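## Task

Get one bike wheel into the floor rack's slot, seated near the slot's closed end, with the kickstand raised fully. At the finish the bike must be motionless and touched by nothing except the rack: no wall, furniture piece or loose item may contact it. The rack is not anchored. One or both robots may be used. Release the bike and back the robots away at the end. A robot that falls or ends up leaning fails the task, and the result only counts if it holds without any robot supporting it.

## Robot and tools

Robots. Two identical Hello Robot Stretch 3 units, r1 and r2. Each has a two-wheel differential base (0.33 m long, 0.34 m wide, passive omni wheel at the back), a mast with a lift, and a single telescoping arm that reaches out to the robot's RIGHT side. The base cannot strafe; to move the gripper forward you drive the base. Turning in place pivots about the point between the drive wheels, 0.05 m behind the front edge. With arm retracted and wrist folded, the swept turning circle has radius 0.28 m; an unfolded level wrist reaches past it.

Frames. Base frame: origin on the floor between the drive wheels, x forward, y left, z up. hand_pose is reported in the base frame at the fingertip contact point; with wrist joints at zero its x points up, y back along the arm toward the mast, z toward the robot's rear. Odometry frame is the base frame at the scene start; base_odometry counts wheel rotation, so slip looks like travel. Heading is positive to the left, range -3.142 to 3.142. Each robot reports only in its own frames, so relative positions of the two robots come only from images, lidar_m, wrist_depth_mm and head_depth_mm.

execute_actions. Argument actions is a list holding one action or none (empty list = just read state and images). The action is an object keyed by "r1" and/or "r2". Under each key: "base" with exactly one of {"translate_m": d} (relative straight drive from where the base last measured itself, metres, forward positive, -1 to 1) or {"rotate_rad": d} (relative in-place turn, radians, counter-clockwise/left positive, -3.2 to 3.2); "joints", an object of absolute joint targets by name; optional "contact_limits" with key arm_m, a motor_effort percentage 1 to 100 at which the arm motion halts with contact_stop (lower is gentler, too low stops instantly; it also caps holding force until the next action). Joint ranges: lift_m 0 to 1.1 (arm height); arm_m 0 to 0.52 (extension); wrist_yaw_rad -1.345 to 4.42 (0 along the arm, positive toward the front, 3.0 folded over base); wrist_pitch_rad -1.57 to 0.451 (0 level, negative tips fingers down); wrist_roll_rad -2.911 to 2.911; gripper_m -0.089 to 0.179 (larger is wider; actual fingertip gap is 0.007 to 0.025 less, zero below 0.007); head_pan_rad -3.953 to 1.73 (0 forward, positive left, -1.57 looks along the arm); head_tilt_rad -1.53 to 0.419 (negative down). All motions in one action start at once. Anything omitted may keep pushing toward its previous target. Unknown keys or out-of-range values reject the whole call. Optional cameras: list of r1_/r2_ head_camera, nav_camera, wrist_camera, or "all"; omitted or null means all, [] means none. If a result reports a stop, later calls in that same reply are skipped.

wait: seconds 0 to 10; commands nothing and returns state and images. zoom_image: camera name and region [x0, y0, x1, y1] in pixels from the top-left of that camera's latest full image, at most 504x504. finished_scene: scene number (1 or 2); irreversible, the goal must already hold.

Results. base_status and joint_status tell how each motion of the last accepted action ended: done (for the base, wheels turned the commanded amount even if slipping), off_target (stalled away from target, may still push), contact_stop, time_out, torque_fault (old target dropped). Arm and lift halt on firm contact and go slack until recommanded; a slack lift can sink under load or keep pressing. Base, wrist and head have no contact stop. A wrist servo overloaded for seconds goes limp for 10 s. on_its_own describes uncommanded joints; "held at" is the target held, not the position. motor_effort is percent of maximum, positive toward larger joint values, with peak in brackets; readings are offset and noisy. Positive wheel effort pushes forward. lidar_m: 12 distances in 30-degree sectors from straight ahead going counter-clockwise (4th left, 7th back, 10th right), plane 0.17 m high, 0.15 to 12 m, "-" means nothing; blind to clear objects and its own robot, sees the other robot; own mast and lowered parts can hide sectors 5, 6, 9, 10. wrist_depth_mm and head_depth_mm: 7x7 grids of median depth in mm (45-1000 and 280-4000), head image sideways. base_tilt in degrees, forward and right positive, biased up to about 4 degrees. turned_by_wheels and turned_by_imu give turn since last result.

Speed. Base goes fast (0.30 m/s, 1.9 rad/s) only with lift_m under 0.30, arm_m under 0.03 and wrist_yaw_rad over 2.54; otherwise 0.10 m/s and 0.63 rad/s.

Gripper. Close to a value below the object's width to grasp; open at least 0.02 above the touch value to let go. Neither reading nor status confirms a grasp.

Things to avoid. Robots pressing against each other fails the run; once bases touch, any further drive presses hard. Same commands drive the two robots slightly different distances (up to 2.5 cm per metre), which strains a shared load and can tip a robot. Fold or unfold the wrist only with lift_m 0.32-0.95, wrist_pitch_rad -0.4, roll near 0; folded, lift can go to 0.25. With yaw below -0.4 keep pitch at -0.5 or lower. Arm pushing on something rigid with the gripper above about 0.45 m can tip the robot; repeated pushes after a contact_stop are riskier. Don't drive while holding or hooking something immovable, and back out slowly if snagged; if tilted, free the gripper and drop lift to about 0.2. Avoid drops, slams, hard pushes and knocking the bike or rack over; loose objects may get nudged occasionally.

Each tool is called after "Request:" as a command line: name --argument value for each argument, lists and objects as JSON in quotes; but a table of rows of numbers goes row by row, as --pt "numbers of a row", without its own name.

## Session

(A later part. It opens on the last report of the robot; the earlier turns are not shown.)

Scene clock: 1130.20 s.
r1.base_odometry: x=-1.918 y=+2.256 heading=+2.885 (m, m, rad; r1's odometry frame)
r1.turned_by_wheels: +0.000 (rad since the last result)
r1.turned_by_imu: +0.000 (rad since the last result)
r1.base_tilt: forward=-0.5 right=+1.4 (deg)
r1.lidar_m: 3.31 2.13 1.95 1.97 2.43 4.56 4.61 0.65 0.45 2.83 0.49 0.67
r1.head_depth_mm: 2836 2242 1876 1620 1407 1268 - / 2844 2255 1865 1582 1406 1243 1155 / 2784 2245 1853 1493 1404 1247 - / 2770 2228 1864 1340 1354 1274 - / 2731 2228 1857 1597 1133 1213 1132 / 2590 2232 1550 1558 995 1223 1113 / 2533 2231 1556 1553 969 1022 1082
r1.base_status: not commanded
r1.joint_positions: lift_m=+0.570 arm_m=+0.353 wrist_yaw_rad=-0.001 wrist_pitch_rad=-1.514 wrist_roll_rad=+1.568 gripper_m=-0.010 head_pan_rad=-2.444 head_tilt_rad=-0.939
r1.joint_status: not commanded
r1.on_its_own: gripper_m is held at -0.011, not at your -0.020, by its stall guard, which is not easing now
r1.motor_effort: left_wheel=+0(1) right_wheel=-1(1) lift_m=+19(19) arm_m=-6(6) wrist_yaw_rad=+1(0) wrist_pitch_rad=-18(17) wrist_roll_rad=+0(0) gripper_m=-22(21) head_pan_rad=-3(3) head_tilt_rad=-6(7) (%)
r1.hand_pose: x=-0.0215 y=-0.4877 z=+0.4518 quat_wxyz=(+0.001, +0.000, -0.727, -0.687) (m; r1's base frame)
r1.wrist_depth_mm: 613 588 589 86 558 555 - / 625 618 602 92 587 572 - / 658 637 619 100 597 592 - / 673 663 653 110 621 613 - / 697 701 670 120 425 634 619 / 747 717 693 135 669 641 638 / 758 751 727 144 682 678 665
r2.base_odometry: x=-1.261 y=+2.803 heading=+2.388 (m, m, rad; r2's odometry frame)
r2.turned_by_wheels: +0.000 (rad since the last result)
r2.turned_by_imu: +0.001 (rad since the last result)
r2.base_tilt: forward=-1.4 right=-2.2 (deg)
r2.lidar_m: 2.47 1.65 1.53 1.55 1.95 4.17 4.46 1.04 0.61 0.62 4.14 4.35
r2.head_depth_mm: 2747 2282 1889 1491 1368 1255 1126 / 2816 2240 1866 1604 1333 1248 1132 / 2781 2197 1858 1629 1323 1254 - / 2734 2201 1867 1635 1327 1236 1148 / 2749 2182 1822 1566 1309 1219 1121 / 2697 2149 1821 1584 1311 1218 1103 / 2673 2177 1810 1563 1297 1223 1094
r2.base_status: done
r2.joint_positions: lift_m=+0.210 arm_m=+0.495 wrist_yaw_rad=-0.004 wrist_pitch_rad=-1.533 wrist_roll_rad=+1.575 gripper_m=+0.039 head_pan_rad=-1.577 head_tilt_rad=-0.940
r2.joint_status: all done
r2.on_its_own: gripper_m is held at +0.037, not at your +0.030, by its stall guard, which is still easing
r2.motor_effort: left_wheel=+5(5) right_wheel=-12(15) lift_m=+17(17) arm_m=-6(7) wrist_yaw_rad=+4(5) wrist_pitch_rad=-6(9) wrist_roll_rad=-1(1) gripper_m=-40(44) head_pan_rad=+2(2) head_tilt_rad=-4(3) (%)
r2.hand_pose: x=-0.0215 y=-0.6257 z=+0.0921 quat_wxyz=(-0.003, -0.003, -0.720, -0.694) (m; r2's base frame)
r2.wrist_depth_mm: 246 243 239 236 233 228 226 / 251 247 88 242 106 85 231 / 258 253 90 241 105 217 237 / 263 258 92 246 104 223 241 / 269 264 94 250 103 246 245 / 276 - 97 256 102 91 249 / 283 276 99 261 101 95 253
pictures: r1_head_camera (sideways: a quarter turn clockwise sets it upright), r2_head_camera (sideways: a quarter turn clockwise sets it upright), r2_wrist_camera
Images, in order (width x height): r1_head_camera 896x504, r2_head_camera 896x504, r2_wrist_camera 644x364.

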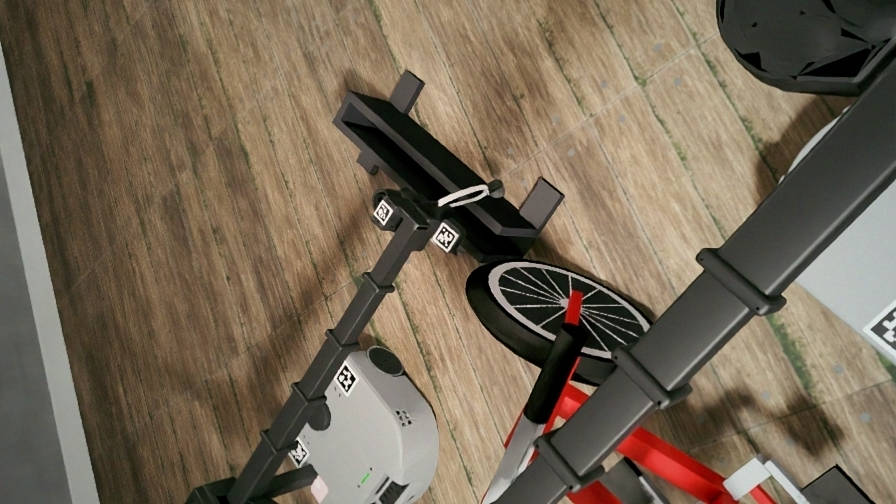

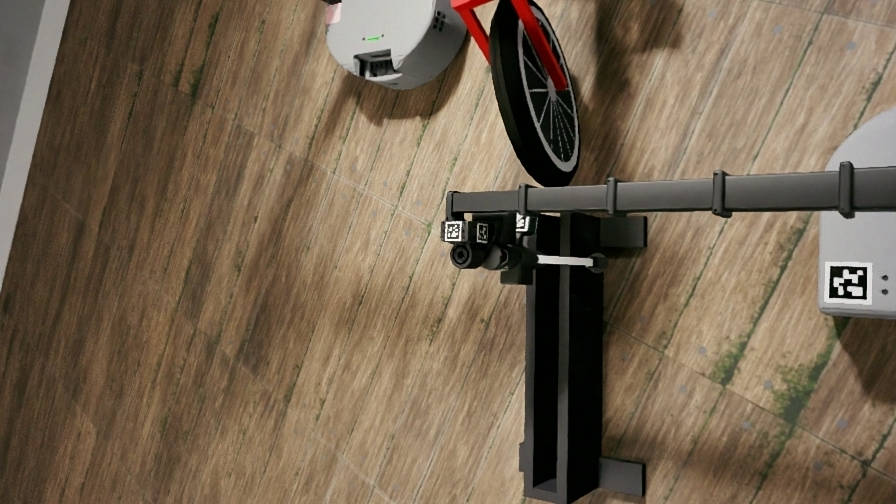

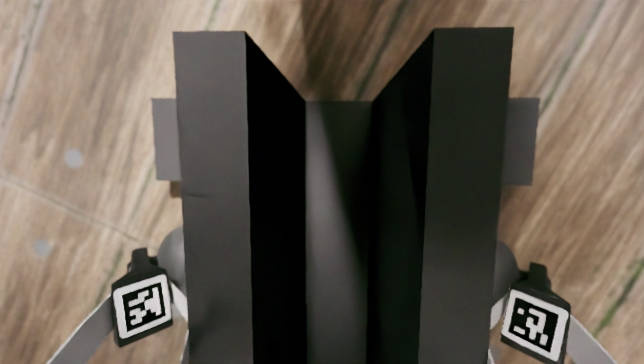

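Request:
execute_actions --actions '[{"r2": {"base": {"translate_m": -0.03}}}]' --cameras '["r2_wrist_camera"]'

Scene clock: 1137.60 s.
r1.base_odometry: x=-1.918 y=+2.256 heading=+2.885 (m, m, rad; r1's odometry frame)
r1.turned_by_wheels: +0.000 (rad since the last result)
r1.turned_by_imu: -0.001 (rad since the last result)
r1.base_tilt: forward=-0.4 right=+1.4 (deg)
r1.lidar_m: 3.34 2.12 1.95 1.97 2.42 4.57 4.61 0.65 0.45 2.83 0.49 0.67
r1.head_depth_mm: 2817 2262 1887 1606 1404 1271 - / 2832 2250 1876 1572 1406 1243 1155 / 2804 2248 1858 1504 1403 1245 - / 2805 2237 1864 1245 1352 1280 - / 2725 2233 1863 1590 1128 1212 1134 / 2627 2209 1551 1565 995 1229 1115 / 2546 2231 1548 1525 967 1021 1085
r1.base_status: not commanded
r1.joint_positions: lift_m=+0.570 arm_m=+0.353 wrist_yaw_rad=-0.001 wrist_pitch_rad=-1.514 wrist_roll_rad=+1.568 gripper_m=-0.010 head_pan_rad=-2.444 head_tilt_rad=-0.939
r1.joint_status: not commanded
r1.on_its_own: gripper_m is held at -0.011, not at your -0.020, by its stall guard, which is not easing now
r1.motor_effort: left_wheel=+1(0) right_wheel=-1(1) lift_m=+19(18) arm_m=-6(6) wrist_yaw_rad=+1(1) wrist_pitch_rad=-17(18) wrist_roll_rad=+0(0) gripper_m=-21(21) head_pan_rad=-3(3) head_tilt_rad=-7(7) (%)
r1.hand_pose: x=-0.0215 y=-0.4877 z=+0.4518 quat_wxyz=(+0.001, +0.000, -0.727, -0.687) (m; r1's base frame)
r1.wrist_depth_mm: 608 596 587 86 560 556 - / 629 627 601 93 585 574 - / 651 645 617 100 593 594 - / 685 675 643 110 623 615 - / 692 686 673 121 422 626 617 / 733 716 700 135 665 657 639 / 756 748 722 144 692 665 668
r2.base_odometry: x=-1.239 y=+2.782 heading=+2.388 (m, m, rad; r2's odometry frame)
r2.turned_by_wheels: +0.000 (rad since the last result)
r2.turned_by_imu: -0.001 (rad since the last result)
r2.base_tilt: forward=-1.6 right=-2.2 (deg)
r2.lidar_m: 2.50 1.66 1.54 1.56 1.96 4.21 4.42 1.02 0.61 0.60 4.12 4.38
r2.head_depth_mm: 2753 2269 1879 1467 1366 1251 1126 / 2817 2240 1882 1566 1340 1249 1132 / 2759 2241 1849 1632 1318 1257 - / 2747 2212 1836 1648 1317 1229 1149 / 2760 2178 1821 1587 1304 1221 1121 / 2731 2170 1814 1560 1314 1229 1098 / 2692 2167 1808 1558 1295 1218 1096
r2.base_status: done
r2.joint_positions: lift_m=+0.210 arm_m=+0.495 wrist_yaw_rad=-0.004 wrist_pitch_rad=-1.533 wrist_roll_rad=+1.575 gripper_m=+0.076 head_pan_rad=-1.577 head_tilt_rad=-0.940
r2.joint_status: not commanded
r2.on_its_own: gripper_m is held at +0.075, not at your +0.030, by its stall guard, which is still easing
r2.motor_effort: left_wheel=+5(6) right_wheel=-11(18) lift_m=+17(17) arm_m=-6(6) wrist_yaw_rad=+5(5) wrist_pitch_rad=-6(6) wrist_roll_rad=-1(1) gripper_m=-26(28) head_pan_rad=+2(2) head_tilt_rad=-3(3) (%)
r2.hand_pose: x=-0.0215 y=-0.6256 z=+0.0921 quat_wxyz=(-0.003, -0.003, -0.720, -0.694) (m; r2's base frame)
r2.wrist_depth_mm: 246 242 238 236 231 228 226 / 253 248 89 241 106 85 231 / 257 253 90 240 105 217 235 / 264 260 92 244 104 221 240 / 271 265 94 250 103 245 246 / 275 - 96 257 102 91 249 / 280 279 99 262 102 95 254
pictures: r2_wrist_camera
Images, in order (width x height): r2_wrist_camera 644x364.

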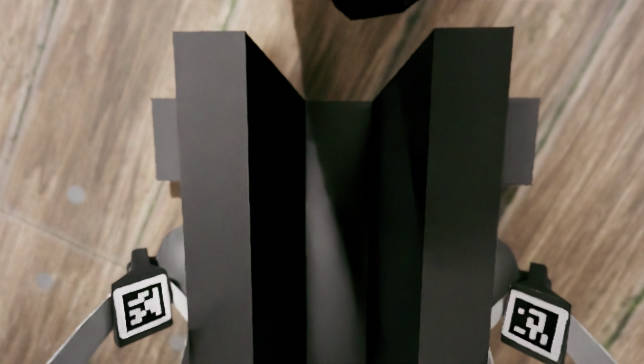

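Request:
execute_actions --actions '[{"r2": {"joints": {"arm_m": 0.484, "gripper_m": 0.04}}}]' --cameras '[]'

Request:
execute_actions --actions '[{"r2": {"base": {"translate_m": -0.028}}}]' --cameras '["r2_wrist_camera", "r1_head_camera"]'

Scene clock: 1145.03 s.
r1.base_odometry: x=-1.918 y=+2.256 heading=+2.885 (m, m, rad; r1's odometry frame)
r1.turned_by_wheels: +0.000 (rad since the last result)
r1.turned_by_imu: -0.001 (rad since the last result)
r1.base_tilt: forward=-0.4 right=+1.4 (deg)
r1.lidar_m: 3.33 2.12 1.96 1.96 2.42 4.59 4.62 0.65 0.45 2.82 0.49 0.67
r1.head_depth_mm: 2820 2242 1882 1608 1408 1268 - / 2800 2241 1879 1567 1399 1251 1157 / 2780 2239 1875 1503 1401 1243 - / 2806 2243 1853 1259 1358 1272 - / 2688 2240 1875 1589 1129 1212 1137 / 2601 2233 1554 1566 996 1224 1114 / 2517 2221 1559 1520 972 1021 1079
r1.base_status: not commanded
r1.joint_positions: lift_m=+0.570 arm_m=+0.353 wrist_yaw_rad=-0.001 wrist_pitch_rad=-1.514 wrist_roll_rad=+1.568 gripper_m=-0.010 head_pan_rad=-2.444 head_tilt_rad=-0.939
r1.joint_status: not commanded
r1.on_its_own: gripper_m is held at -0.011, not at your -0.020, by its stall guard, which is not easing now
r1.motor_effort: left_wheel=+1(0) right_wheel=-1(1) lift_m=+19(19) arm_m=-6(6) wrist_yaw_rad=+0(1) wrist_pitch_rad=-18(18) wrist_roll_rad=+0(0) gripper_m=-21(21) head_pan_rad=-3(3) head_tilt_rad=-6(7) (%)
r1.hand_pose: x=-0.0215 y=-0.4877 z=+0.4518 quat_wxyz=(+0.001, +0.000, -0.727, -0.687) (m; r1's base frame)
r1.wrist_depth_mm: 611 601 585 86 564 550 - / 627 622 604 93 581 568 - / 659 644 637 100 605 597 - / 679 661 658 110 627 622 - / 699 694 684 120 426 621 615 / 727 702 705 136 668 648 644 / 766 750 726 144 692 671 657
r2.base_odometry: x=-1.239 y=+2.782 heading=+2.388 (m, m, rad; r2's odometry frame)
r2.turned_by_wheels: +0.000 (rad since the last result)
r2.turned_by_imu: -0.002 (rad since the last result)
r2.base_tilt: forward=-1.4 right=-2.3 (deg)
r2.lidar_m: 2.49 1.66 1.54 1.56 1.96 4.23 4.44 1.02 0.61 0.60 4.11 4.38
r2.head_depth_mm: 2755 2267 1898 1471 1369 1256 1125 / 2825 2234 1859 1574 1336 1245 1124 / 2786 2228 1867 1630 1309 1250 - / 2785 2184 1842 1611 1310 1226 1144 / 2754 2211 1835 1575 1314 1232 1122 / 2714 2169 1834 1567 1294 1209 1096 / 2656 2136 1814 1557 1292 1214 1094
r2.base_status: not commanded
r2.joint_positions: lift_m=+0.210 arm_m=+0.485 wrist_yaw_rad=-0.004 wrist_pitch_rad=-1.527 wrist_roll_rad=+1.577 gripper_m=+0.042 head_pan_rad=-1.577 head_tilt_rad=-0.940
r2.joint_status: all done
r2.motor_effort: left_wheel=+1(5) right_wheel=-3(11) lift_m=+17(17) arm_m=-10(11) wrist_yaw_rad=+4(5) wrist_pitch_rad=-8(8) wrist_roll_rad=-2(2) gripper_m=-40(100) head_pan_rad=+2(2) head_tilt_rad=-3(3) (%)
r2.hand_pose: x=-0.0215 y=-0.6167 z=+0.0920 quat_wxyz=(-0.003, -0.004, -0.722, -0.692) (m; r2's base frame)
r2.wrist_depth_mm: 250 245 239 237 232 228 225 / 255 251 89 241 102 215 229 / 260 255 91 241 101 217 234 / 265 261 93 245 98 221 238 / 273 267 96 253 97 246 244 / 276 - 97 257 96 92 250 / 285 281 100 261 96 95 252
pictures: none
No camera images: the call's "cameras" was empty. Leave "cameras" out to get every camera's image.

Scene clock: 1146.50 s.
r1.base_odometry: x=-1.918 y=+2.256 heading=+2.885 (m, m, rad; r1's odometry frame)
r1.turned_by_wheels: +0.000 (rad since the last result)
r1.turned_by_imu: +0.000 (rad since the last result)
r1.base_tilt: forward=-0.5 right=+1.4 (deg)
r1.lidar_m: 3.34 2.12 1.95 1.97 2.42 4.56 4.61 0.65 0.45 2.83 0.49 0.67
r1.head_depth_mm: 2830 2278 1882 1605 1410 1271 - / 2803 2257 1879 1582 1402 1250 1151 / 2832 2245 1874 1514 1405 1249 - / 2767 2262 1853 1230 1357 1273 - / 2698 2217 1854 1571 1132 1208 1139 / 2611 2230 1807 1564 961 1218 1122 / 2558 2228 1549 1493 968 1090 1086
r1.base_status: not commanded
r1.joint_positions: lift_m=+0.570 arm_m=+0.353 wrist_yaw_rad=-0.001 wrist_pitch_rad=-1.514 wrist_roll_rad=+1.568 gripper_m=-0.010 head_pan_rad=-2.444 head_tilt_rad=-0.939
r1.joint_status: not commanded
r1.on_its_own: gripper_m is held at -0.011, not at your -0.020, by its stall guard, which is not easing now
r1.motor_effort: left_wheel=+2(3) right_wheel=-5(5) lift_m=+19(18) arm_m=-6(6) wrist_yaw_rad=+0(1) wrist_pitch_rad=-18(17) wrist_roll_rad=+0(0) gripper_m=-21(21) head_pan_rad=-3(3) head_tilt_rad=-7(7) (%)
r1.hand_pose: x=-0.0215 y=-0.4877 z=+0.4518 quat_wxyz=(+0.001, +0.000, -0.727, -0.687) (m; r1's base frame)
r1.wrist_depth_mm: 615 601 593 86 566 553 - / 636 609 604 92 574 578 - / 653 632 627 100 597 591 - / 675 667 648 110 607 613 - / 704 697 676 120 425 637 621 / 720 716 700 135 676 652 641 / 769 737 733 144 689 664 656
r2.base_odometry: x=-1.218 y=+2.763 heading=+2.389 (m, m, rad; r2's odometry frame)
r2.turned_by_wheels: +0.001 (rad since the last result)
r2.turned_by_imu: +0.001 (rad since the last result)
r2.base_tilt: forward=-1.5 right=-2.2 (deg)
r2.lidar_m: 2.51 1.67 1.55 1.57 1.99 4.24 4.39 1.00 0.61 0.60 4.11 4.41
r2.head_depth_mm: 2693 2267 1617 1477 1383 1251 1126 / 2837 2267 1866 1575 1332 1246 1124 / 2787 2247 1853 1617 1327 1261 - / 2770 2221 1830 1619 1310 1230 1141 / 2764 2203 1836 1583 1300 1237 1119 / 2674 2160 1797 1563 1310 1223 1103 / 2701 2162 1807 1551 1294 1220 1099
r2.base_status: done
r2.joint_positions: lift_m=+0.210 arm_m=+0.484 wrist_yaw_rad=-0.006 wrist_pitch_rad=-1.525 wrist_roll_rad=+1.576 gripper_m=+0.049 head_pan_rad=-1.577 head_tilt_rad=-0.940
r2.joint_status: not commanded
r2.on_its_own: gripper_m is held at +0.047, not at your +0.040, by its stall guard, which is still easing; right_wheel is at rest, and its effort (-22) is outside its rest range (-18 to +18)
r2.motor_effort: left_wheel=+9(10) right_wheel=-22(24) lift_m=+17(17) arm_m=-6(11) wrist_yaw_rad=+7(8) wrist_pitch_rad=-9(9) wrist_roll_rad=-2(2) gripper_m=-37(40) head_pan_rad=+1(1) head_tilt_rad=-4(4) (%)
r2.hand_pose: x=-0.0215 y=-0.6167 z=+0.0920 quat_wxyz=(-0.004, -0.005, -0.723, -0.691) (m; r2's base frame)
r2.wrist_depth_mm: 249 245 238 53 - 227 225 / 255 250 89 82 56 85 229 / 261 255 91 241 102 218 234 / 266 261 93 245 100 221 240 / 272 266 95 250 99 244 243 / 278 - 97 257 98 92 248 / 284 282 100 264 97 95 252
pictures: r1_head_camera (sideways: a quarter turn clockwise sets it upright), r2_wrist_camera
Images, in order (width x height): r1_head_camera 896x504, r2_wrist_camera 644x364.

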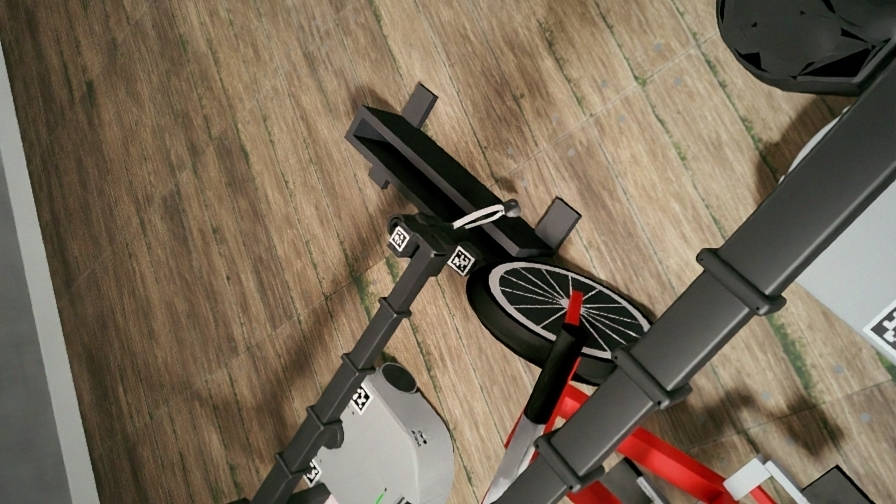

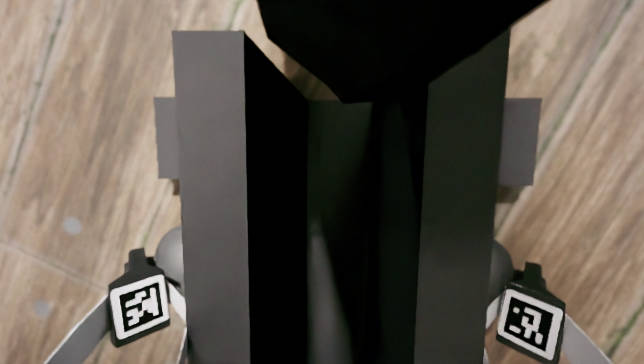

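Request:
execute_actions --actions '[{"r2": {"joints": {"arm_m": 0.512}}}]' --cameras '["r2_wrist_camera", "r1_head_camera"]'

Request:
execute_actions --actions '[{"r2": {"joints": {"gripper_m": 0.16}}}]' --cameras '[]'

Request:
execute_actions --actions '[{"r2": {"base": {"translate_m": 0.28}}}]' --cameras '["r2_wrist_camera", "r1_head_camera"]'

Scene clock: 1158.37 s.
r1.base_odometry: x=-1.918 y=+2.256 heading=+2.885 (m, m, rad; r1's odometry frame)
r1.turned_by_wheels: +0.000 (rad since the last result)
r1.turned_by_imu: -0.001 (rad since the last result)
r1.base_tilt: forward=-0.4 right=+1.4 (deg)
r1.lidar_m: 3.30 2.12 1.95 1.97 2.42 4.57 4.62 0.63 0.46 2.83 0.49 0.67
r1.head_depth_mm: 2823 2258 1874 1612 1410 1264 - / 2841 2241 1877 1574 1406 1243 1155 / 2805 2227 1876 1499 1383 1247 - / 2784 2250 1866 1229 1351 1275 - / 2691 2224 1873 1560 1131 1218 1133 / 2627 2232 1824 1559 869 1224 1118 / 2540 2224 1550 1497 968 1016 1082
r1.base_status: not commanded
r1.joint_positions: lift_m=+0.570 arm_m=+0.353 wrist_yaw_rad=-0.001 wrist_pitch_rad=-1.517 wrist_roll_rad=+1.568 gripper_m=-0.010 head_pan_rad=-2.444 head_tilt_rad=-0.939
r1.joint_status: not commanded
r1.on_its_own: gripper_m is held at -0.011, not at your -0.020, by its stall guard, which is not easing now
r1.motor_effort: left_wheel=+3(4) right_wheel=-3(8) lift_m=+18(18) arm_m=-5(6) wrist_yaw_rad=-1(1) wrist_pitch_rad=-16(17) wrist_roll_rad=+0(0) gripper_m=-20(19) head_pan_rad=-3(3) head_tilt_rad=-7(8) (%)
r1.hand_pose: x=-0.0215 y=-0.4869 z=+0.4519 quat_wxyz=(+0.001, +0.000, -0.726, -0.688) (m; r1's base frame)
r1.wrist_depth_mm: 610 593 586 86 562 554 - / 622 622 607 92 580 567 - / 657 636 627 101 595 596 - / 674 645 653 110 624 612 - / 705 694 668 121 523 630 620 / 745 698 708 135 663 654 630 / 765 740 736 144 700 674 665
r2.base_odometry: x=-1.218 y=+2.763 heading=+2.389 (m, m, rad; r2's odometry frame)
r2.turned_by_wheels: +0.000 (rad since the last result)
r2.turned_by_imu: +0.001 (rad since the last result)
r2.base_tilt: forward=-1.4 right=-2.3 (deg)
r2.lidar_m: 2.50 1.67 1.55 1.57 1.98 4.26 4.41 1.00 0.63 0.62 4.10 4.42
r2.head_depth_mm: 2759 2250 1886 1489 1356 1255 1123 / 2812 2254 1881 1568 1328 1247 1135 / 2797 2266 1868 1618 1325 1245 - / 2751 2221 1848 1647 1293 1235 1148 / 2742 2193 1842 1573 1301 1237 1124 / 2749 2179 1815 1579 1285 1228 1104 / 2679 2160 1801 1554 1272 1215 1099
r2.base_status: not commanded
r2.joint_positions: lift_m=+0.210 arm_m=+0.511 wrist_yaw_rad=-0.008 wrist_pitch_rad=-1.551 wrist_roll_rad=+1.574 gripper_m=+0.092 head_pan_rad=-1.577 head_tilt_rad=-0.940
r2.joint_status: all done
r2.on_its_own: gripper_m is held at +0.091, not at your +0.040, by its stall guard, which is not easing now; right_wheel is at rest, and its effort (-28) is outside its rest range (-18 to +18)
r2.motor_effort: left_wheel=+11(13) right_wheel=-28(34) lift_m=+17(17) arm_m=+13(15) wrist_yaw_rad=+9(9) wrist_pitch_rad=+0(9) wrist_roll_rad=-1(2) gripper_m=-21(22) head_pan_rad=+1(2) head_tilt_rad=-3(4) (%)
r2.hand_pose: x=-0.0214 y=-0.6367 z=+0.0924 quat_wxyz=(-0.004, -0.004, -0.714, -0.700) (m; r2's base frame)
r2.wrist_depth_mm: 245 242 237 56 - 234 231 / 250 248 89 84 58 88 235 / 255 251 91 242 112 89 240 / 261 256 93 247 112 226 245 / 265 264 95 252 112 249 249 / 273 267 98 255 111 94 254 / 278 276 100 264 111 97 258
pictures: r1_head_camera (sideways: a quarter turn clockwise sets it upright), r2_wrist_camera
Images, in order (width x height): r1_head_camera 896x504, r2_wrist_camera 644x364.

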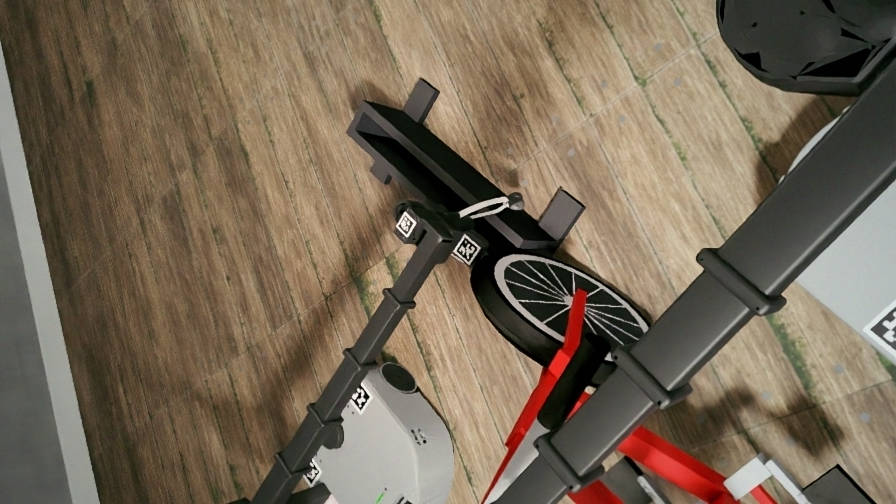

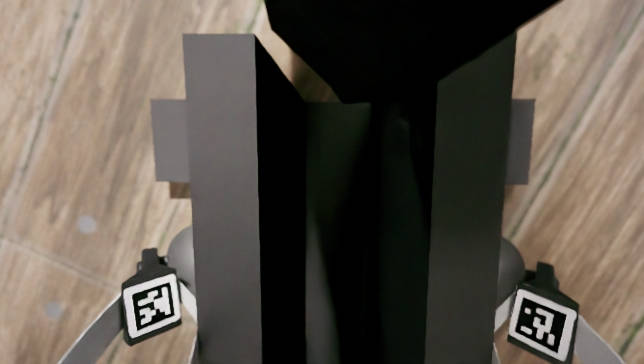

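Scene clock: 1159.53 s.
r1.base_odometry: x=-1.918 y=+2.256 heading=+2.885 (m, m, rad; r1's odometry frame)
r1.turned_by_wheels: +0.000 (rad since the last result)
r1.turned_by_imu: +0.000 (rad since the last result)
r1.base_tilt: forward=-0.4 right=+1.4 (deg)
r1.lidar_m: 3.33 2.12 1.96 1.97 2.42 4.59 4.61 0.63 0.46 2.82 0.49 0.67
r1.head_depth_mm: 2857 2259 1881 1612 1404 1267 - / 2828 2251 1856 1574 1398 1247 1155 / 2801 2256 1871 1473 1394 1246 - / 2820 2241 1866 1226 1352 1277 - / 2688 2236 1860 1565 1131 1215 1135 / 2598 2237 1818 1567 867 1227 1117 / 2519 2216 1539 1496 970 1017 1084
r1.base_status: not commanded
r1.joint_positions: lift_m=+0.570 arm_m=+0.353 wrist_yaw_rad=-0.001 wrist_pitch_rad=-1.517 wrist_roll_rad=+1.568 gripper_m=-0.010 head_pan_rad=-2.444 head_tilt_rad=-0.939
r1.joint_status: not commanded
r1.on_its_own: gripper_m is held at -0.011, not at your -0.020, by its stall guard, which is not easing now
r1.motor_effort: left_wheel=+2(3) right_wheel=-2(3) lift_m=+19(19) arm_m=-5(5) wrist_yaw_rad=+0(1) wrist_pitch_rad=-16(16) wrist_roll_rad=+0(0) gripper_m=-21(21) head_pan_rad=-3(3) head_tilt_rad=-7(7) (%)
r1.hand_pose: x=-0.0215 y=-0.4869 z=+0.4519 quat_wxyz=(+0.001, +0.000, -0.726, -0.688) (m; r1's base frame)
r1.wrist_depth_mm: 604 601 591 86 561 554 - / 628 619 595 92 577 570 - / 654 632 635 101 599 598 - / 671 658 650 110 611 619 - / 705 692 672 121 528 630 624 / 721 717 688 135 682 651 632 / 763 747 717 145 697 675 669
r2.base_odometry: x=-1.218 y=+2.763 heading=+2.389 (m, m, rad; r2's odometry frame)
r2.turned_by_wheels: +0.000 (rad since the last result)
r2.turned_by_imu: +0.000 (rad since the last result)
r2.base_tilt: forward=-1.4 right=-2.3 (deg)
r2.lidar_m: 2.49 1.67 1.55 1.57 1.99 4.31 4.40 1.00 0.63 0.61 4.12 4.40
r2.head_depth_mm: 2764 2291 1875 1472 1362 1264 1128 / 2866 2315 1874 1561 1327 1252 1131 / 2757 2215 1853 1628 1335 1257 - / 2778 2229 1847 1646 1294 1237 1137 / 2706 2191 1841 1565 1310 1243 1122 / 2694 2159 1799 1579 1287 1225 1099 / 2678 2170 1803 1559 1285 1214 1090
r2.base_status: not commanded
r2.joint_positions: lift_m=+0.210 arm_m=+0.511 wrist_yaw_rad=-0.015 wrist_pitch_rad=-1.551 wrist_roll_rad=+1.587 gripper_m=+0.160 head_pan_rad=-1.577 head_tilt_rad=-0.940
r2.joint_status: all done
r2.on_its_own: right_wheel is at rest, and its effort (-26) is outside its rest range (-18 to +18); wrist_yaw_rad is at rest, and its effort (+16) is outside its rest range (-12 to +12)
r2.motor_effort: left_wheel=+10(11) right_wheel=-26(27) lift_m=+17(17) arm_m=+9(13) wrist_yaw_rad=+16(17) wrist_pitch_rad=+0(0) wrist_roll_rad=-6(6) gripper_m=+1(82) head_pan_rad=+2(1) head_tilt_rad=-3(4) (%)
r2.hand_pose: x=-0.0213 y=-0.6371 z=+0.0924 quat_wxyz=(-0.011, -0.011, -0.714, -0.700) (m; r2's base frame)
r2.wrist_depth_mm: 244 242 239 55 - 232 230 / 249 247 89 83 54 87 236 / 254 251 91 242 110 89 239 / 261 258 93 247 110 226 244 / 266 263 95 250 111 248 250 / 271 - 97 258 113 94 253 / 279 277 99 261 113 96 259
pictures: none
No camera images: the call's "cameras" was empty. Leave "cameras" out to get every camera's image.

Scene clock: 1163.50 s.
r1.base_odometry: x=-1.918 y=+2.256 heading=+2.885 (m, m, rad; r1's odometry frame)
r1.turned_by_wheels: +0.000 (rad since the last result)
r1.turned_by_imu: +0.000 (rad since the last result)
r1.base_tilt: forward=-0.4 right=+1.4 (deg)
r1.lidar_m: 3.33 2.12 1.95 1.97 2.42 4.57 4.62 0.63 0.46 2.83 0.50 0.68
r1.head_depth_mm: 2820 2269 1888 1605 1404 1270 - / 2797 2242 1875 1575 1400 1242 1155 / 2802 2255 1775 1495 1404 1237 - / 2792 2229 1783 1598 1359 1276 - / 2707 2242 1711 1589 1115 1215 1139 / 2617 1678 1654 1592 868 1222 1120 / 2484 2058 1815 1586 970 1015 1081
r1.base_status: not commanded
r1.joint_positions: lift_m=+0.570 arm_m=+0.353 wrist_yaw_rad=-0.001 wrist_pitch_rad=-1.517 wrist_roll_rad=+1.568 gripper_m=-0.010 head_pan_rad=-2.444 head_tilt_rad=-0.939
r1.joint_status: not commanded
r1.on_its_own: gripper_m is held at -0.011, not at your -0.020, by its stall guard, which is not easing now
r1.motor_effort: left_wheel=+2(2) right_wheel=-1(2) lift_m=+19(19) arm_m=-6(6) wrist_yaw_rad=+1(1) wrist_pitch_rad=-16(16) wrist_roll_rad=+0(0) gripper_m=-20(20) head_pan_rad=-3(3) head_tilt_rad=-6(7) (%)
r1.hand_pose: x=-0.0215 y=-0.4869 z=+0.4519 quat_wxyz=(+0.001, +0.000, -0.726, -0.688) (m; r1's base frame)
r1.wrist_depth_mm: 617 596 583 86 565 556 - / 639 610 591 93 577 577 - / 655 649 622 101 600 608 - / 664 657 648 110 615 617 - / 694 679 673 121 525 635 633 / 718 718 709 136 672 660 641 / 752 739 723 144 677 686 664
r2.base_odometry: x=-1.423 y=+2.955 heading=+2.389 (m, m, rad; r2's odometry frame)
r2.turned_by_wheels: +0.000 (rad since the last result)
r2.turned_by_imu: -0.003 (rad since the last result)
r2.base_tilt: forward=-1.4 right=-2.3 (deg)
r2.lidar_m: 2.32 1.55 1.44 1.45 1.84 3.96 4.67 0.89 0.72 3.37 4.28 4.14
r2.head_depth_mm: 2803 2255 1878 1615 1326 1250 1130 / 2879 2264 1880 1596 1327 1244 1135 / 2775 2217 1857 1608 1328 1252 - / 2747 2187 1855 1641 1316 1235 1148 / 2765 2176 1820 1574 1318 1229 1122 / 2713 2162 1837 1570 1368 1214 1099 / 2702 2155 1797 1554 1356 1212 1096
r2.base_status: done
r2.joint_positions: lift_m=+0.210 arm_m=+0.512 wrist_yaw_rad=+0.000 wrist_pitch_rad=-1.551 wrist_roll_rad=+1.571 gripper_m=+0.160 head_pan_rad=-1.577 head_tilt_rad=-0.940
r2.joint_status: not commanded
r2.motor_effort: left_wheel=-1(12) right_wheel=+3(22) lift_m=+18(18) arm_m=+7(9) wrist_yaw_rad=+0(17) wrist_pitch_rad=+0(1) wrist_roll_rad=+0(6) gripper_m=-1(3) head_pan_rad=+3(2) head_tilt_rad=-3(3) (%)
r2.hand_pose: x=-0.0215 y=-0.6373 z=+0.0924 quat_wxyz=(+0.000, +0.000, -0.714, -0.700) (m; r2's base frame)
r2.wrist_depth_mm: 242 240 85 229 143 83 229 / 248 245 87 234 140 85 234 / 253 249 89 239 138 87 237 / 260 256 91 244 136 89 244 / 263 261 93 249 133 90 249 / 269 - 95 254 132 92 252 / 274 275 97 259 130 94 -
pictures: r1_head_camera (sideways: a quarter turn clockwise sets it upright), r2_wrist_camera
Images, in order (width x height): r1_head_camera 896x504, r2_wrist_camera 644x364.

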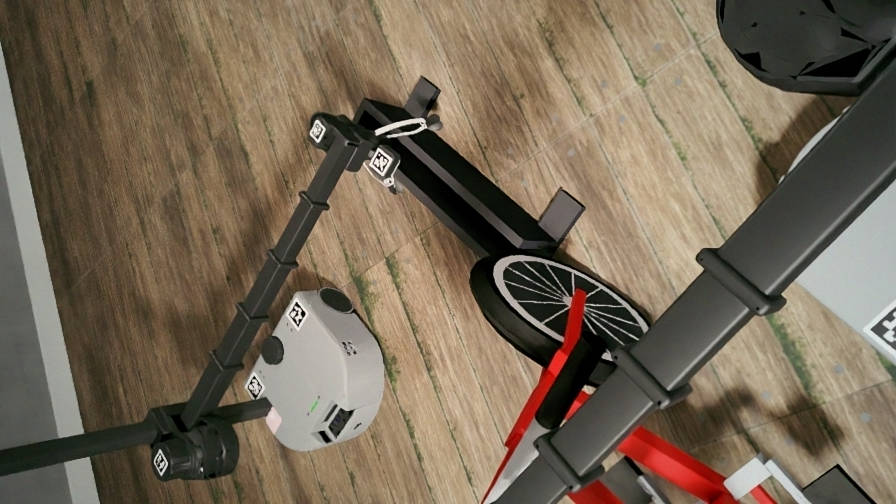

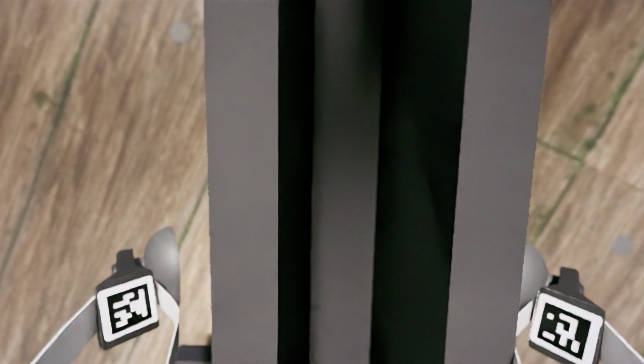

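Request:
execute_actions --actions '[{"r2": {"joints": {"gripper_m": 0.03, "arm_m": 0.5}}}]' --cameras '[]'

Request:
execute_actions --actions '[{"r2": {"base": {"translate_m": -0.15}}}]' --cameras '["r2_wrist_camera", "r1_head_camera", "r2_head_camera"]'

Scene clock: 1171.40 s.
r1.base_odometry: x=-1.918 y=+2.256 heading=+2.885 (m, m, rad; r1's odometry frame)
r1.turned_by_wheels: +0.000 (rad since the last result)
r1.turned_by_imu: +0.000 (rad since the last result)
r1.base_tilt: forward=-0.4 right=+1.4 (deg)
r1.lidar_m: 3.33 2.12 1.95 1.97 2.43 4.59 4.62 0.63 0.46 2.82 0.49 0.68
r1.head_depth_mm: 2852 2259 1869 1609 1400 1267 - / 2807 2270 1878 1576 1407 1248 1154 / 2833 2248 1787 1510 1395 1247 - / 2814 2234 1789 1600 1351 1278 - / 2685 2236 1721 1593 1113 1212 1135 / 2616 1671 1657 1595 867 1220 1119 / 2498 2039 1820 1604 972 1017 1085
r1.base_status: not commanded
r1.joint_positions: lift_m=+0.570 arm_m=+0.353 wrist_yaw_rad=-0.001 wrist_pitch_rad=-1.517 wrist_roll_rad=+1.568 gripper_m=-0.010 head_pan_rad=-2.444 head_tilt_rad=-0.939
r1.joint_status: not commanded
r1.on_its_own: gripper_m is held at -0.011, not at your -0.020, by its stall guard, which is not easing now
r1.motor_effort: left_wheel=+2(1) right_wheel=-2(1) lift_m=+19(19) arm_m=-5(6) wrist_yaw_rad=+0(1) wrist_pitch_rad=-16(16) wrist_roll_rad=+0(0) gripper_m=-20(21) head_pan_rad=-3(3) head_tilt_rad=-7(6) (%)
r1.hand_pose: x=-0.0215 y=-0.4869 z=+0.4519 quat_wxyz=(+0.001, +0.000, -0.726, -0.688) (m; r1's base frame)
r1.wrist_depth_mm: 606 601 599 86 554 554 - / 627 623 587 92 585 568 - / 657 635 629 101 596 597 - / 680 674 642 110 613 612 - / 703 679 670 120 532 630 614 / 723 712 700 135 676 662 647 / 766 739 719 144 697 684 660
r2.base_odometry: x=-1.423 y=+2.955 heading=+2.389 (m, m, rad; r2's odometry frame)
r2.turned_by_wheels: +0.000 (rad since the last result)
r2.turned_by_imu: -0.001 (rad since the last result)
r2.base_tilt: forward=-1.5 right=-2.3 (deg)
r2.lidar_m: 2.33 1.56 1.44 1.45 1.84 3.94 4.68 0.89 0.72 3.38 4.24 4.14
r2.head_depth_mm: 2800 2279 1864 1613 1339 1248 1125 / 2811 2236 1850 1609 1329 1251 1127 / 2813 2248 1856 1633 1324 1256 - / 2788 2229 1863 1663 1317 1229 1143 / 2696 2206 1825 1570 1323 1226 1118 / 2666 2194 1823 1567 1375 1224 1105 / 2684 2128 1817 1557 1361 1222 1095
r2.base_status: not commanded
r2.joint_positions: lift_m=+0.210 arm_m=+0.501 wrist_yaw_rad=+0.000 wrist_pitch_rad=-1.538 wrist_roll_rad=+1.571 gripper_m=+0.032 head_pan_rad=-1.577 head_tilt_rad=-0.940
r2.joint_status: all done
r2.motor_effort: left_wheel=-1(1) right_wheel=+2(3) lift_m=+18(18) arm_m=-9(8) wrist_yaw_rad=+0(0) wrist_pitch_rad=-4(4) wrist_roll_rad=+0(0) gripper_m=-42(100) head_pan_rad=+2(2) head_tilt_rad=-4(3) (%)
r2.hand_pose: x=-0.0215 y=-0.6295 z=+0.0922 quat_wxyz=(+0.000, -0.001, -0.718, -0.696) (m; r2's base frame)
r2.wrist_depth_mm: 245 243 87 230 112 84 226 / 252 248 89 236 109 85 232 / 255 253 91 239 107 87 236 / 261 259 92 247 105 242 241 / 268 264 94 251 103 247 247 / 273 - 97 256 102 92 250 / 281 277 99 262 100 95 253
pictures: none
No camera images: the call's "cameras" was empty. Leave "cameras" out to get every camera's image.

Scene clock: 1175.23 s.
r1.base_odometry: x=-1.918 y=+2.256 heading=+2.886 (m, m, rad; r1's odometry frame)
r1.turned_by_wheels: +0.000 (rad since the last result)
r1.turned_by_imu: +0.000 (rad since the last result)
r1.base_tilt: forward=-0.5 right=+1.4 (deg)
r1.lidar_m: 3.31 2.12 1.95 1.97 2.42 4.58 4.62 0.64 0.45 2.83 0.50 0.67
r1.head_depth_mm: 2836 2246 1871 1611 1410 1268 - / 2837 2234 1880 1576 1404 1245 1155 / 2822 2253 1788 1480 1401 1248 - / 2791 2234 1786 1593 1352 1280 - / 2671 2243 1653 1596 1122 1213 1139 / 2596 2256 1620 1561 921 1226 1116 / 2505 1394 1631 1597 968 1018 1083
r1.base_status: not commanded
r1.joint_positions: lift_m=+0.570 arm_m=+0.353 wrist_yaw_rad=-0.001 wrist_pitch_rad=-1.519 wrist_roll_rad=+1.568 gripper_m=-0.010 head_pan_rad=-2.444 head_tilt_rad=-0.939
r1.joint_status: not commanded
r1.on_its_own: gripper_m is held at -0.011, not at your -0.020, by its stall guard, which is not easing now
r1.motor_effort: left_wheel=+9(16) right_wheel=-12(20) lift_m=+19(19) arm_m=-5(5) wrist_yaw_rad=+1(2) wrist_pitch_rad=-16(16) wrist_roll_rad=+0(0) gripper_m=-21(20) head_pan_rad=-3(3) head_tilt_rad=-7(8) (%)
r1.hand_pose: x=-0.0215 y=-0.4865 z=+0.4519 quat_wxyz=(+0.001, +0.000, -0.725, -0.689) (m; r1's base frame)
r1.wrist_depth_mm: 599 603 581 86 572 552 - / 627 617 602 92 585 580 - / 653 644 630 101 603 590 - / 688 659 644 110 621 607 608 / 709 679 688 120 524 636 622 / 740 716 709 136 673 659 646 / 757 747 727 145 685 673 672
r2.base_odometry: x=-1.313 y=+2.852 heading=+2.389 (m, m, rad; r2's odometry frame)
r2.turned_by_wheels: +0.001 (rad since the last result)
r2.turned_by_imu: +0.172 (rad since the last result)
r2.base_tilt: forward=-1.4 right=-2.3 (deg)
r2.lidar_m: 2.01 1.53 1.50 1.58 2.26 4.49 1.30 0.75 0.65 3.46 4.34 4.26
r2.head_depth_mm: 2837 2286 1888 1612 1282 1251 1123 / 2832 2264 1865 1600 1282 1248 1130 / 2802 2205 1866 1632 1311 1237 - / 2762 2204 1855 1641 1314 1236 1139 / 2729 2209 1824 1584 1311 1230 1121 / 2702 2174 1818 1559 1368 1223 1104 / 2684 2172 1818 1546 1366 1222 1101
r2.base_status: done
r2.joint_positions: lift_m=+0.210 arm_m=+0.500 wrist_yaw_rad=-0.077 wrist_pitch_rad=-1.551 wrist_roll_rad=+1.611 gripper_m=+0.053 head_pan_rad=-1.573 head_tilt_rad=-0.940
r2.joint_status: not commanded
r2.on_its_own: wrist_yaw_rad is held at -0.058, not at your +0.000, by its stall guard, which is not easing now; gripper_m is held at +0.052, not at your +0.030, by its stall guard, which is still easing; wrist_yaw_rad is at rest, and its effort (+21) is outside its rest range (-12 to +12)
r2.motor_effort: left_wheel=+6(25) right_wheel=-17(66) lift_m=+17(18) arm_m=-3(9) wrist_yaw_rad=+21(46) wrist_pitch_rad=+0(5) wrist_roll_rad=-15(25) gripper_m=-35(43) head_pan_rad=+0(2) head_tilt_rad=-3(3) (%)
r2.hand_pose: x=-0.0201 y=-0.6260 z=+0.0925 quat_wxyz=(-0.041, -0.042, -0.713, -0.699) (m; r2's base frame)
r2.wrist_depth_mm: 243 242 87 230 154 85 230 / 250 247 89 236 143 87 234 / 255 252 91 240 135 88 239 / 260 257 93 246 126 90 244 / 266 264 95 252 120 93 250 / 272 271 97 257 114 94 255 / 279 277 100 264 108 97 259
pictures: r1_head_camera (sideways: a quarter turn clockwise sets it upright), r2_head_camera (sideways: a quarter turn clockwise sets it upright), r2_wrist_camera
Images, in order (width x height): r1_head_camera 896x504, r2_head_camera 896x504, r2_wrist_camera 644x364.

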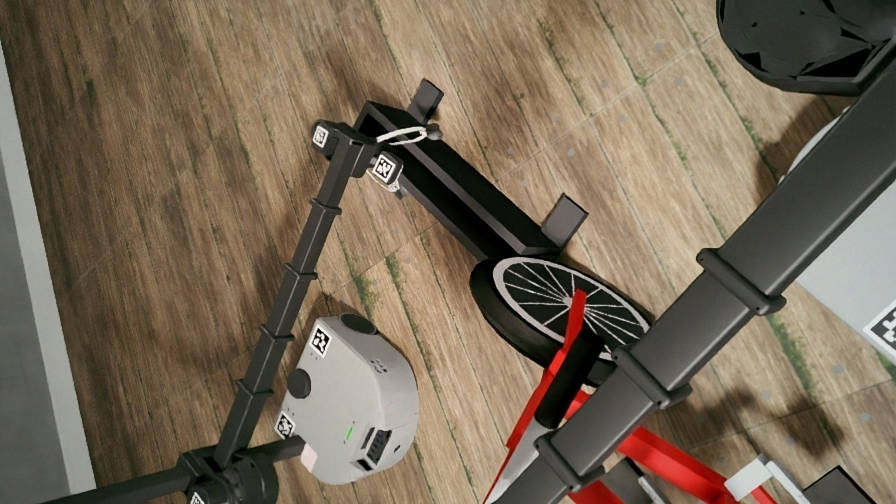

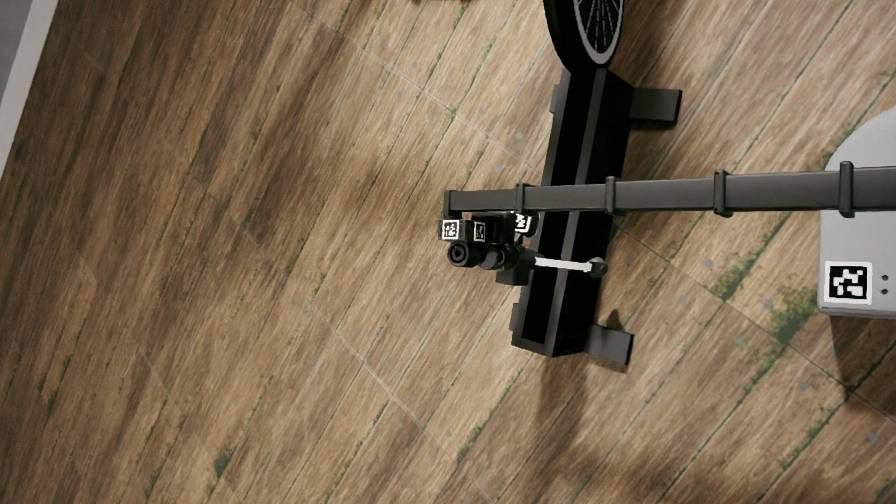

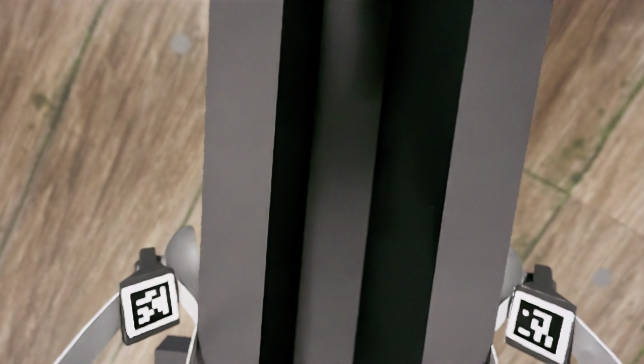

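Request:
zoom_image --camera "r2_head_camera" --region '[480, 0, 720, 180]'

Request:
zoom_image --camera "r1_head_camera" --region '[430, 160, 670, 360]'

Region (480, 0, 720, 180) of r2_head_camera's 896x504 image, scaled by 2.100, with more detail than that image has; it fills the top 378 rows of this view, and the rest is white.

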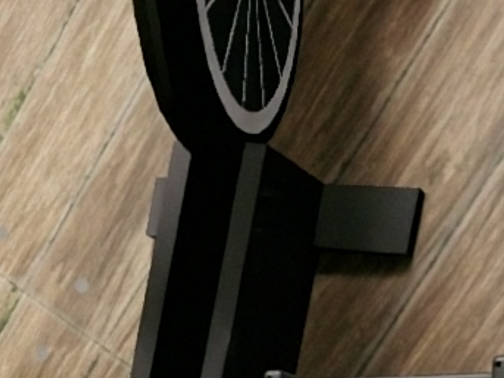

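Region (430, 160, 670, 360) of r1_head_camera's 896x504 image, scaled by 2.100, with more detail than that image has.

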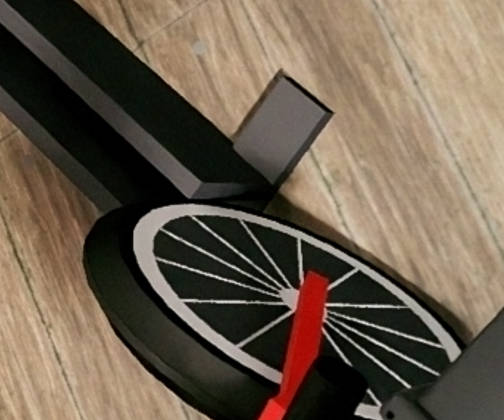

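Request:
execute_actions --actions '[{"r2": {"joints": {"gripper_m": 0.17, "wrist_yaw_rad": 0.0, "wrist_roll_rad": 1.57}}}]' --cameras '[]'

Request:
execute_actions --actions '[{"r2": {"joints": {"lift_m": 0.32}}}]' --cameras '[]'

Request:
execute_actions --actions '[{"r2": {"base": {"rotate_rad": -0.19}}}]' --cameras '["r2_wrist_camera", "r2_head_camera"]'

Scene clock: 1202.03 s.
r1.base_odometry: x=-1.918 y=+2.256 heading=+2.886 (m, m, rad; r1's odometry frame)
r1.turned_by_wheels: +0.000 (rad since the last result)
r1.turned_by_imu: -0.001 (rad since the last result)
r1.base_tilt: forward=-0.3 right=+1.4 (deg)
r1.lidar_m: 3.31 2.11 1.95 1.97 2.42 4.57 4.63 0.64 0.45 2.83 0.49 0.67
r1.head_depth_mm: 2826 2263 1884 1605 1411 1271 - / 2794 2246 1861 1572 1406 1246 1157 / 2826 2238 1785 1474 1404 1247 - / 2813 2236 1794 1592 1353 1276 - / 2705 2236 1651 1598 1120 1215 1136 / 2603 2249 1624 1575 953 1225 1121 / 2525 1389 1617 1596 968 1019 1088
r1.base_status: not commanded
r1.joint_positions: lift_m=+0.570 arm_m=+0.353 wrist_yaw_rad=-0.001 wrist_pitch_rad=-1.519 wrist_roll_rad=+1.568 gripper_m=-0.010 head_pan_rad=-2.444 head_tilt_rad=-0.939
r1.joint_status: not commanded
r1.on_its_own: gripper_m is held at -0.011, not at your -0.020, by its stall guard, which is not easing now
r1.motor_effort: left_wheel=+9(9) right_wheel=-12(12) lift_m=+18(19) arm_m=-6(5) wrist_yaw_rad=+1(1) wrist_pitch_rad=-15(15) wrist_roll_rad=+0(0) gripper_m=-19(20) head_pan_rad=-3(3) head_tilt_rad=-7(6) (%)
r1.hand_pose: x=-0.0215 y=-0.4865 z=+0.4519 quat_wxyz=(+0.001, +0.000, -0.725, -0.689) (m; r1's base frame)
r1.wrist_depth_mm: 613 599 588 85 563 558 - / 627 623 605 92 587 574 - / 647 635 619 100 585 584 - / 678 668 651 110 626 615 - / 702 683 672 121 528 631 624 / 743 696 701 136 680 651 667 / 777 743 715 145 697 678 659
r2.base_odometry: x=-1.313 y=+2.852 heading=+2.389 (m, m, rad; r2's odometry frame)
r2.turned_by_wheels: -0.001 (rad since the last result)
r2.turned_by_imu: -0.003 (rad since the last result)
r2.base_tilt: forward=-1.5 right=-2.3 (deg)
r2.lidar_m: 2.01 1.53 1.50 1.58 2.26 4.48 1.31 0.75 0.65 3.44 4.35 4.25
r2.head_depth_mm: 2862 2300 1887 1621 1279 1252 1125 / 2813 2250 1873 1602 1309 1244 1128 / 2762 2206 1868 1623 1308 1239 - / 2773 2192 1845 1646 1315 1239 1146 / 2741 2198 1819 1575 1304 1231 1117 / 2666 2149 1834 1559 1370 1224 1105 / 2709 2170 1807 1564 1360 1224 1098
r2.base_status: not commanded
r2.joint_positions: lift_m=+0.210 arm_m=+0.500 wrist_yaw_rad=-0.003 wrist_pitch_rad=-1.549 wrist_roll_rad=+1.576 gripper_m=+0.170 head_pan_rad=-1.573 head_tilt_rad=-0.940
r2.joint_status: all done
r2.motor_effort: left_wheel=+1(6) right_wheel=-1(17) lift_m=+18(18) arm_m=-3(3) wrist_yaw_rad=+4(32) wrist_pitch_rad=-1(1) wrist_roll_rad=-1(16) gripper_m=+1(85) head_pan_rad=+0(1) head_tilt_rad=-3(3) (%)
r2.hand_pose: x=-0.0215 y=-0.6265 z=+0.0924 quat_wxyz=(-0.003, -0.003, -0.715, -0.699) (m; r2's base frame)
r2.wrist_depth_mm: 242 241 236 91 227 89 83 / 248 246 240 130 195 85 232 / 253 252 90 226 169 87 237 / 260 256 91 245 148 88 242 / 263 261 93 250 133 90 248 / 269 - 95 257 120 92 252 / 276 268 97 262 110 95 -
pictures: none
No camera images: the call's "cameras" was empty. Leave "cameras" out to get every camera's image.

Scene clock: 1203.87 s.
r1.base_odometry: x=-1.918 y=+2.256 heading=+2.886 (m, m, rad; r1's odometry frame)
r1.turned_by_wheels: +0.000 (rad since the last result)
r1.turned_by_imu: +0.000 (rad since the last result)
r1.base_tilt: forward=-0.4 right=+1.3 (deg)
r1.lidar_m: 3.33 2.12 1.95 1.97 2.42 4.57 4.63 0.64 0.46 2.83 0.49 0.68
r1.head_depth_mm: 2822 2246 1886 1612 1401 1270 - / 2812 2246 1785 1571 1407 1249 1159 / 2779 2251 1524 1511 1409 1246 - / 2804 2238 1832 1613 1352 1275 - / 2690 2234 1815 1593 1120 1209 1136 / 2626 2111 1621 1568 950 1222 1121 / 2543 1315 1664 1590 970 1017 1087
r1.base_status: not commanded
r1.joint_positions: lift_m=+0.570 arm_m=+0.353 wrist_yaw_rad=-0.001 wrist_pitch_rad=-1.519 wrist_roll_rad=+1.568 gripper_m=-0.010 head_pan_rad=-2.444 head_tilt_rad=-0.939
r1.joint_status: not commanded
r1.on_its_own: gripper_m is held at -0.011, not at your -0.020, by its stall guard, which is not easing now
r1.motor_effort: left_wheel=+8(9) right_wheel=-12(13) lift_m=+19(18) arm_m=-5(6) wrist_yaw_rad=+1(1) wrist_pitch_rad=-15(15) wrist_roll_rad=+0(0) gripper_m=-21(21) head_pan_rad=-3(3) head_tilt_rad=-7(8) (%)
r1.hand_pose: x=-0.0215 y=-0.4865 z=+0.4519 quat_wxyz=(+0.001, +0.000, -0.725, -0.689) (m; r1's base frame)
r1.wrist_depth_mm: 612 599 583 85 560 551 - / 623 607 599 92 576 570 - / 645 639 616 101 602 590 - / 678 672 648 110 619 625 - / 701 673 678 121 531 628 626 / 734 709 695 135 667 669 642 / 756 749 723 144 699 678 655
r2.base_odometry: x=-1.313 y=+2.852 heading=+2.389 (m, m, rad; r2's odometry frame)
r2.turned_by_wheels: +0.000 (rad since the last result)
r2.turned_by_imu: +0.000 (rad since the last result)
r2.base_tilt: forward=-1.4 right=-2.3 (deg)
r2.lidar_m: 2.01 1.53 1.49 1.58 2.26 4.49 1.30 0.75 0.65 3.44 4.36 4.26
r2.head_depth_mm: 2824 2269 1894 1612 1291 1249 1129 / 2820 2241 1878 1622 1288 1257 1134 / 2764 2216 1862 1617 1295 1250 - / 2770 2212 1834 1639 1315 1236 1147 / 2710 2184 1815 1581 1322 1234 1118 / 2705 2166 1817 1570 1378 1218 1102 / 2693 2148 1795 1543 1375 1212 1094
r2.base_status: not commanded
r2.joint_positions: lift_m=+0.320 arm_m=+0.500 wrist_yaw_rad=-0.003 wrist_pitch_rad=-1.548 wrist_roll_rad=+1.576 gripper_m=+0.170 head_pan_rad=-1.573 head_tilt_rad=-0.940
r2.joint_status: all done
r2.motor_effort: left_wheel=+1(1) right_wheel=+0(1) lift_m=+31(36) arm_m=-3(3) wrist_yaw_rad=+4(3) wrist_pitch_rad=-1(1) wrist_roll_rad=-1(1) gripper_m=+0(0) head_pan_rad=+0(0) head_tilt_rad=-3(3) (%)
r2.hand_pose: x=-0.0215 y=-0.6266 z=+0.2016 quat_wxyz=(-0.003, -0.003, -0.715, -0.699) (m; r2's base frame)
r2.wrist_depth_mm: 349 344 343 330 232 332 329 / 360 352 348 337 226 338 335 / 363 360 357 343 236 342 343 / 370 369 364 352 247 349 348 / 378 378 372 357 359 359 355 / 388 - 367 350 366 369 361 / 399 390 367 323 361 376 -
pictures: none
No camera images: the call's "cameras" was empty. Leave "cameras" out to get every camera's image.

Scene clock: 1205.07 s.
r1.base_odometry: x=-1.918 y=+2.256 heading=+2.886 (m, m, rad; r1's odometry frame)
r1.turned_by_wheels: +0.000 (rad since the last result)
r1.turned_by_imu: +0.000 (rad since the last result)
r1.base_tilt: forward=-0.4 right=+1.4 (deg)
r1.lidar_m: 3.32 2.12 1.95 1.97 2.42 4.57 4.63 0.64 0.45 2.83 0.49 0.68
r1.head_depth_mm: 2821 2257 1874 1612 1406 1270 - / 2796 2253 1864 1570 1406 1248 1151 / 2823 2257 1235 1461 1401 1248 - / 2796 2235 1794 1599 1355 1275 - / 2683 2249 1737 1600 1123 1214 1139 / 2598 2242 1625 1558 956 1225 1121 / 2517 1345 1649 1584 965 1020 1086
r1.base_status: not commanded
r1.joint_positions: lift_m=+0.570 arm_m=+0.353 wrist_yaw_rad=-0.001 wrist_pitch_rad=-1.519 wrist_roll_rad=+1.568 gripper_m=-0.010 head_pan_rad=-2.444 head_tilt_rad=-0.939
r1.joint_status: not commanded
r1.on_its_own: gripper_m is held at -0.011, not at your -0.020, by its stall guard, which is not easing now
r1.motor_effort: left_wheel=+9(9) right_wheel=-12(12) lift_m=+19(19) arm_m=-6(6) wrist_yaw_rad=-1(2) wrist_pitch_rad=-16(15) wrist_roll_rad=+0(0) gripper_m=-20(20) head_pan_rad=-3(3) head_tilt_rad=-7(6) (%)
r1.hand_pose: x=-0.0215 y=-0.4865 z=+0.4519 quat_wxyz=(+0.001, +0.000, -0.725, -0.689) (m; r1's base frame)
r1.wrist_depth_mm: 607 599 587 86 565 562 - / 621 620 599 92 575 571 - / 659 639 623 100 604 585 - / 680 663 646 110 611 616 - / 697 695 674 121 530 634 622 / 719 708 696 136 680 641 638 / 761 740 712 144 697 679 674
r2.base_odometry: x=-1.313 y=+2.852 heading=+2.199 (m, m, rad; r2's odometry frame)
r2.turned_by_wheels: -0.190 (rad since the last result)
r2.turned_by_imu: -0.191 (rad since the last result)
r2.base_tilt: forward=-1.4 right=-2.2 (deg)
r2.lidar_m: 2.48 1.63 1.50 1.51 1.89 3.91 4.55 1.12 0.65 3.29 4.13 4.26
r2.head_depth_mm: 2733 2281 1880 1572 1340 1256 1127 / 2824 2257 1864 1601 1334 1244 1134 / 2762 2223 1848 1625 1319 1250 - / 2783 2211 1834 1611 1318 1233 1148 / 2719 2176 1820 1576 1309 1223 1123 / 2746 2179 1815 1581 1310 1226 1102 / 2680 2176 1793 1564 1377 1225 1102
r2.base_status: done
r2.joint_positions: lift_m=+0.320 arm_m=+0.500 wrist_yaw_rad=-0.003 wrist_pitch_rad=-1.548 wrist_roll_rad=+1.576 gripper_m=+0.170 head_pan_rad=-1.573 head_tilt_rad=-0.940
r2.joint_status: not commanded
r2.motor_effort: left_wheel=+1(6) right_wheel=-1(7) lift_m=+31(31) arm_m=-3(3) wrist_yaw_rad=+3(4) wrist_pitch_rad=-1(1) wrist_roll_rad=-1(1) gripper_m=+0(0) head_pan_rad=+0(0) head_tilt_rad=-3(3) (%)
r2.hand_pose: x=-0.0215 y=-0.6267 z=+0.2016 quat_wxyz=(-0.002, -0.003, -0.715, -0.699) (m; r2's base frame)
r2.wrist_depth_mm: 349 346 343 331 265 329 330 / 356 353 349 337 261 336 334 / 367 359 357 347 256 346 342 / 373 369 362 352 253 352 347 / 379 375 371 358 250 360 355 / 385 - 377 353 370 368 363 / 399 398 389 349 374 375 -
pictures: r2_head_camera (sideways: a quarter turn clockwise sets it upright), r2_wrist_camera
Images, in order (width x height): r2_head_camera 896x504, r2_wrist_camera 644x364.

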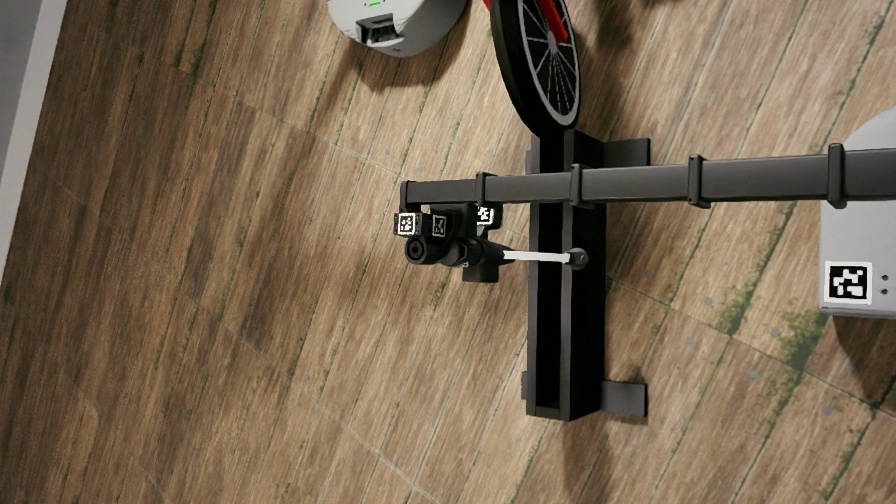

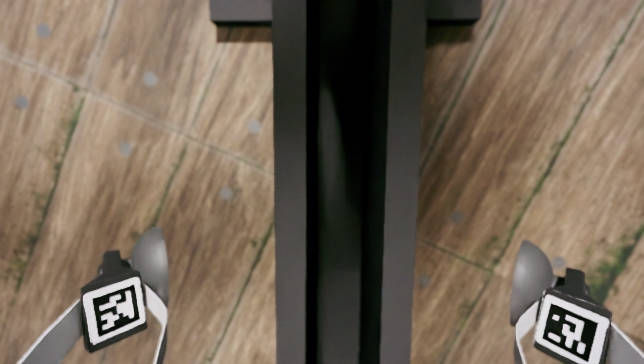

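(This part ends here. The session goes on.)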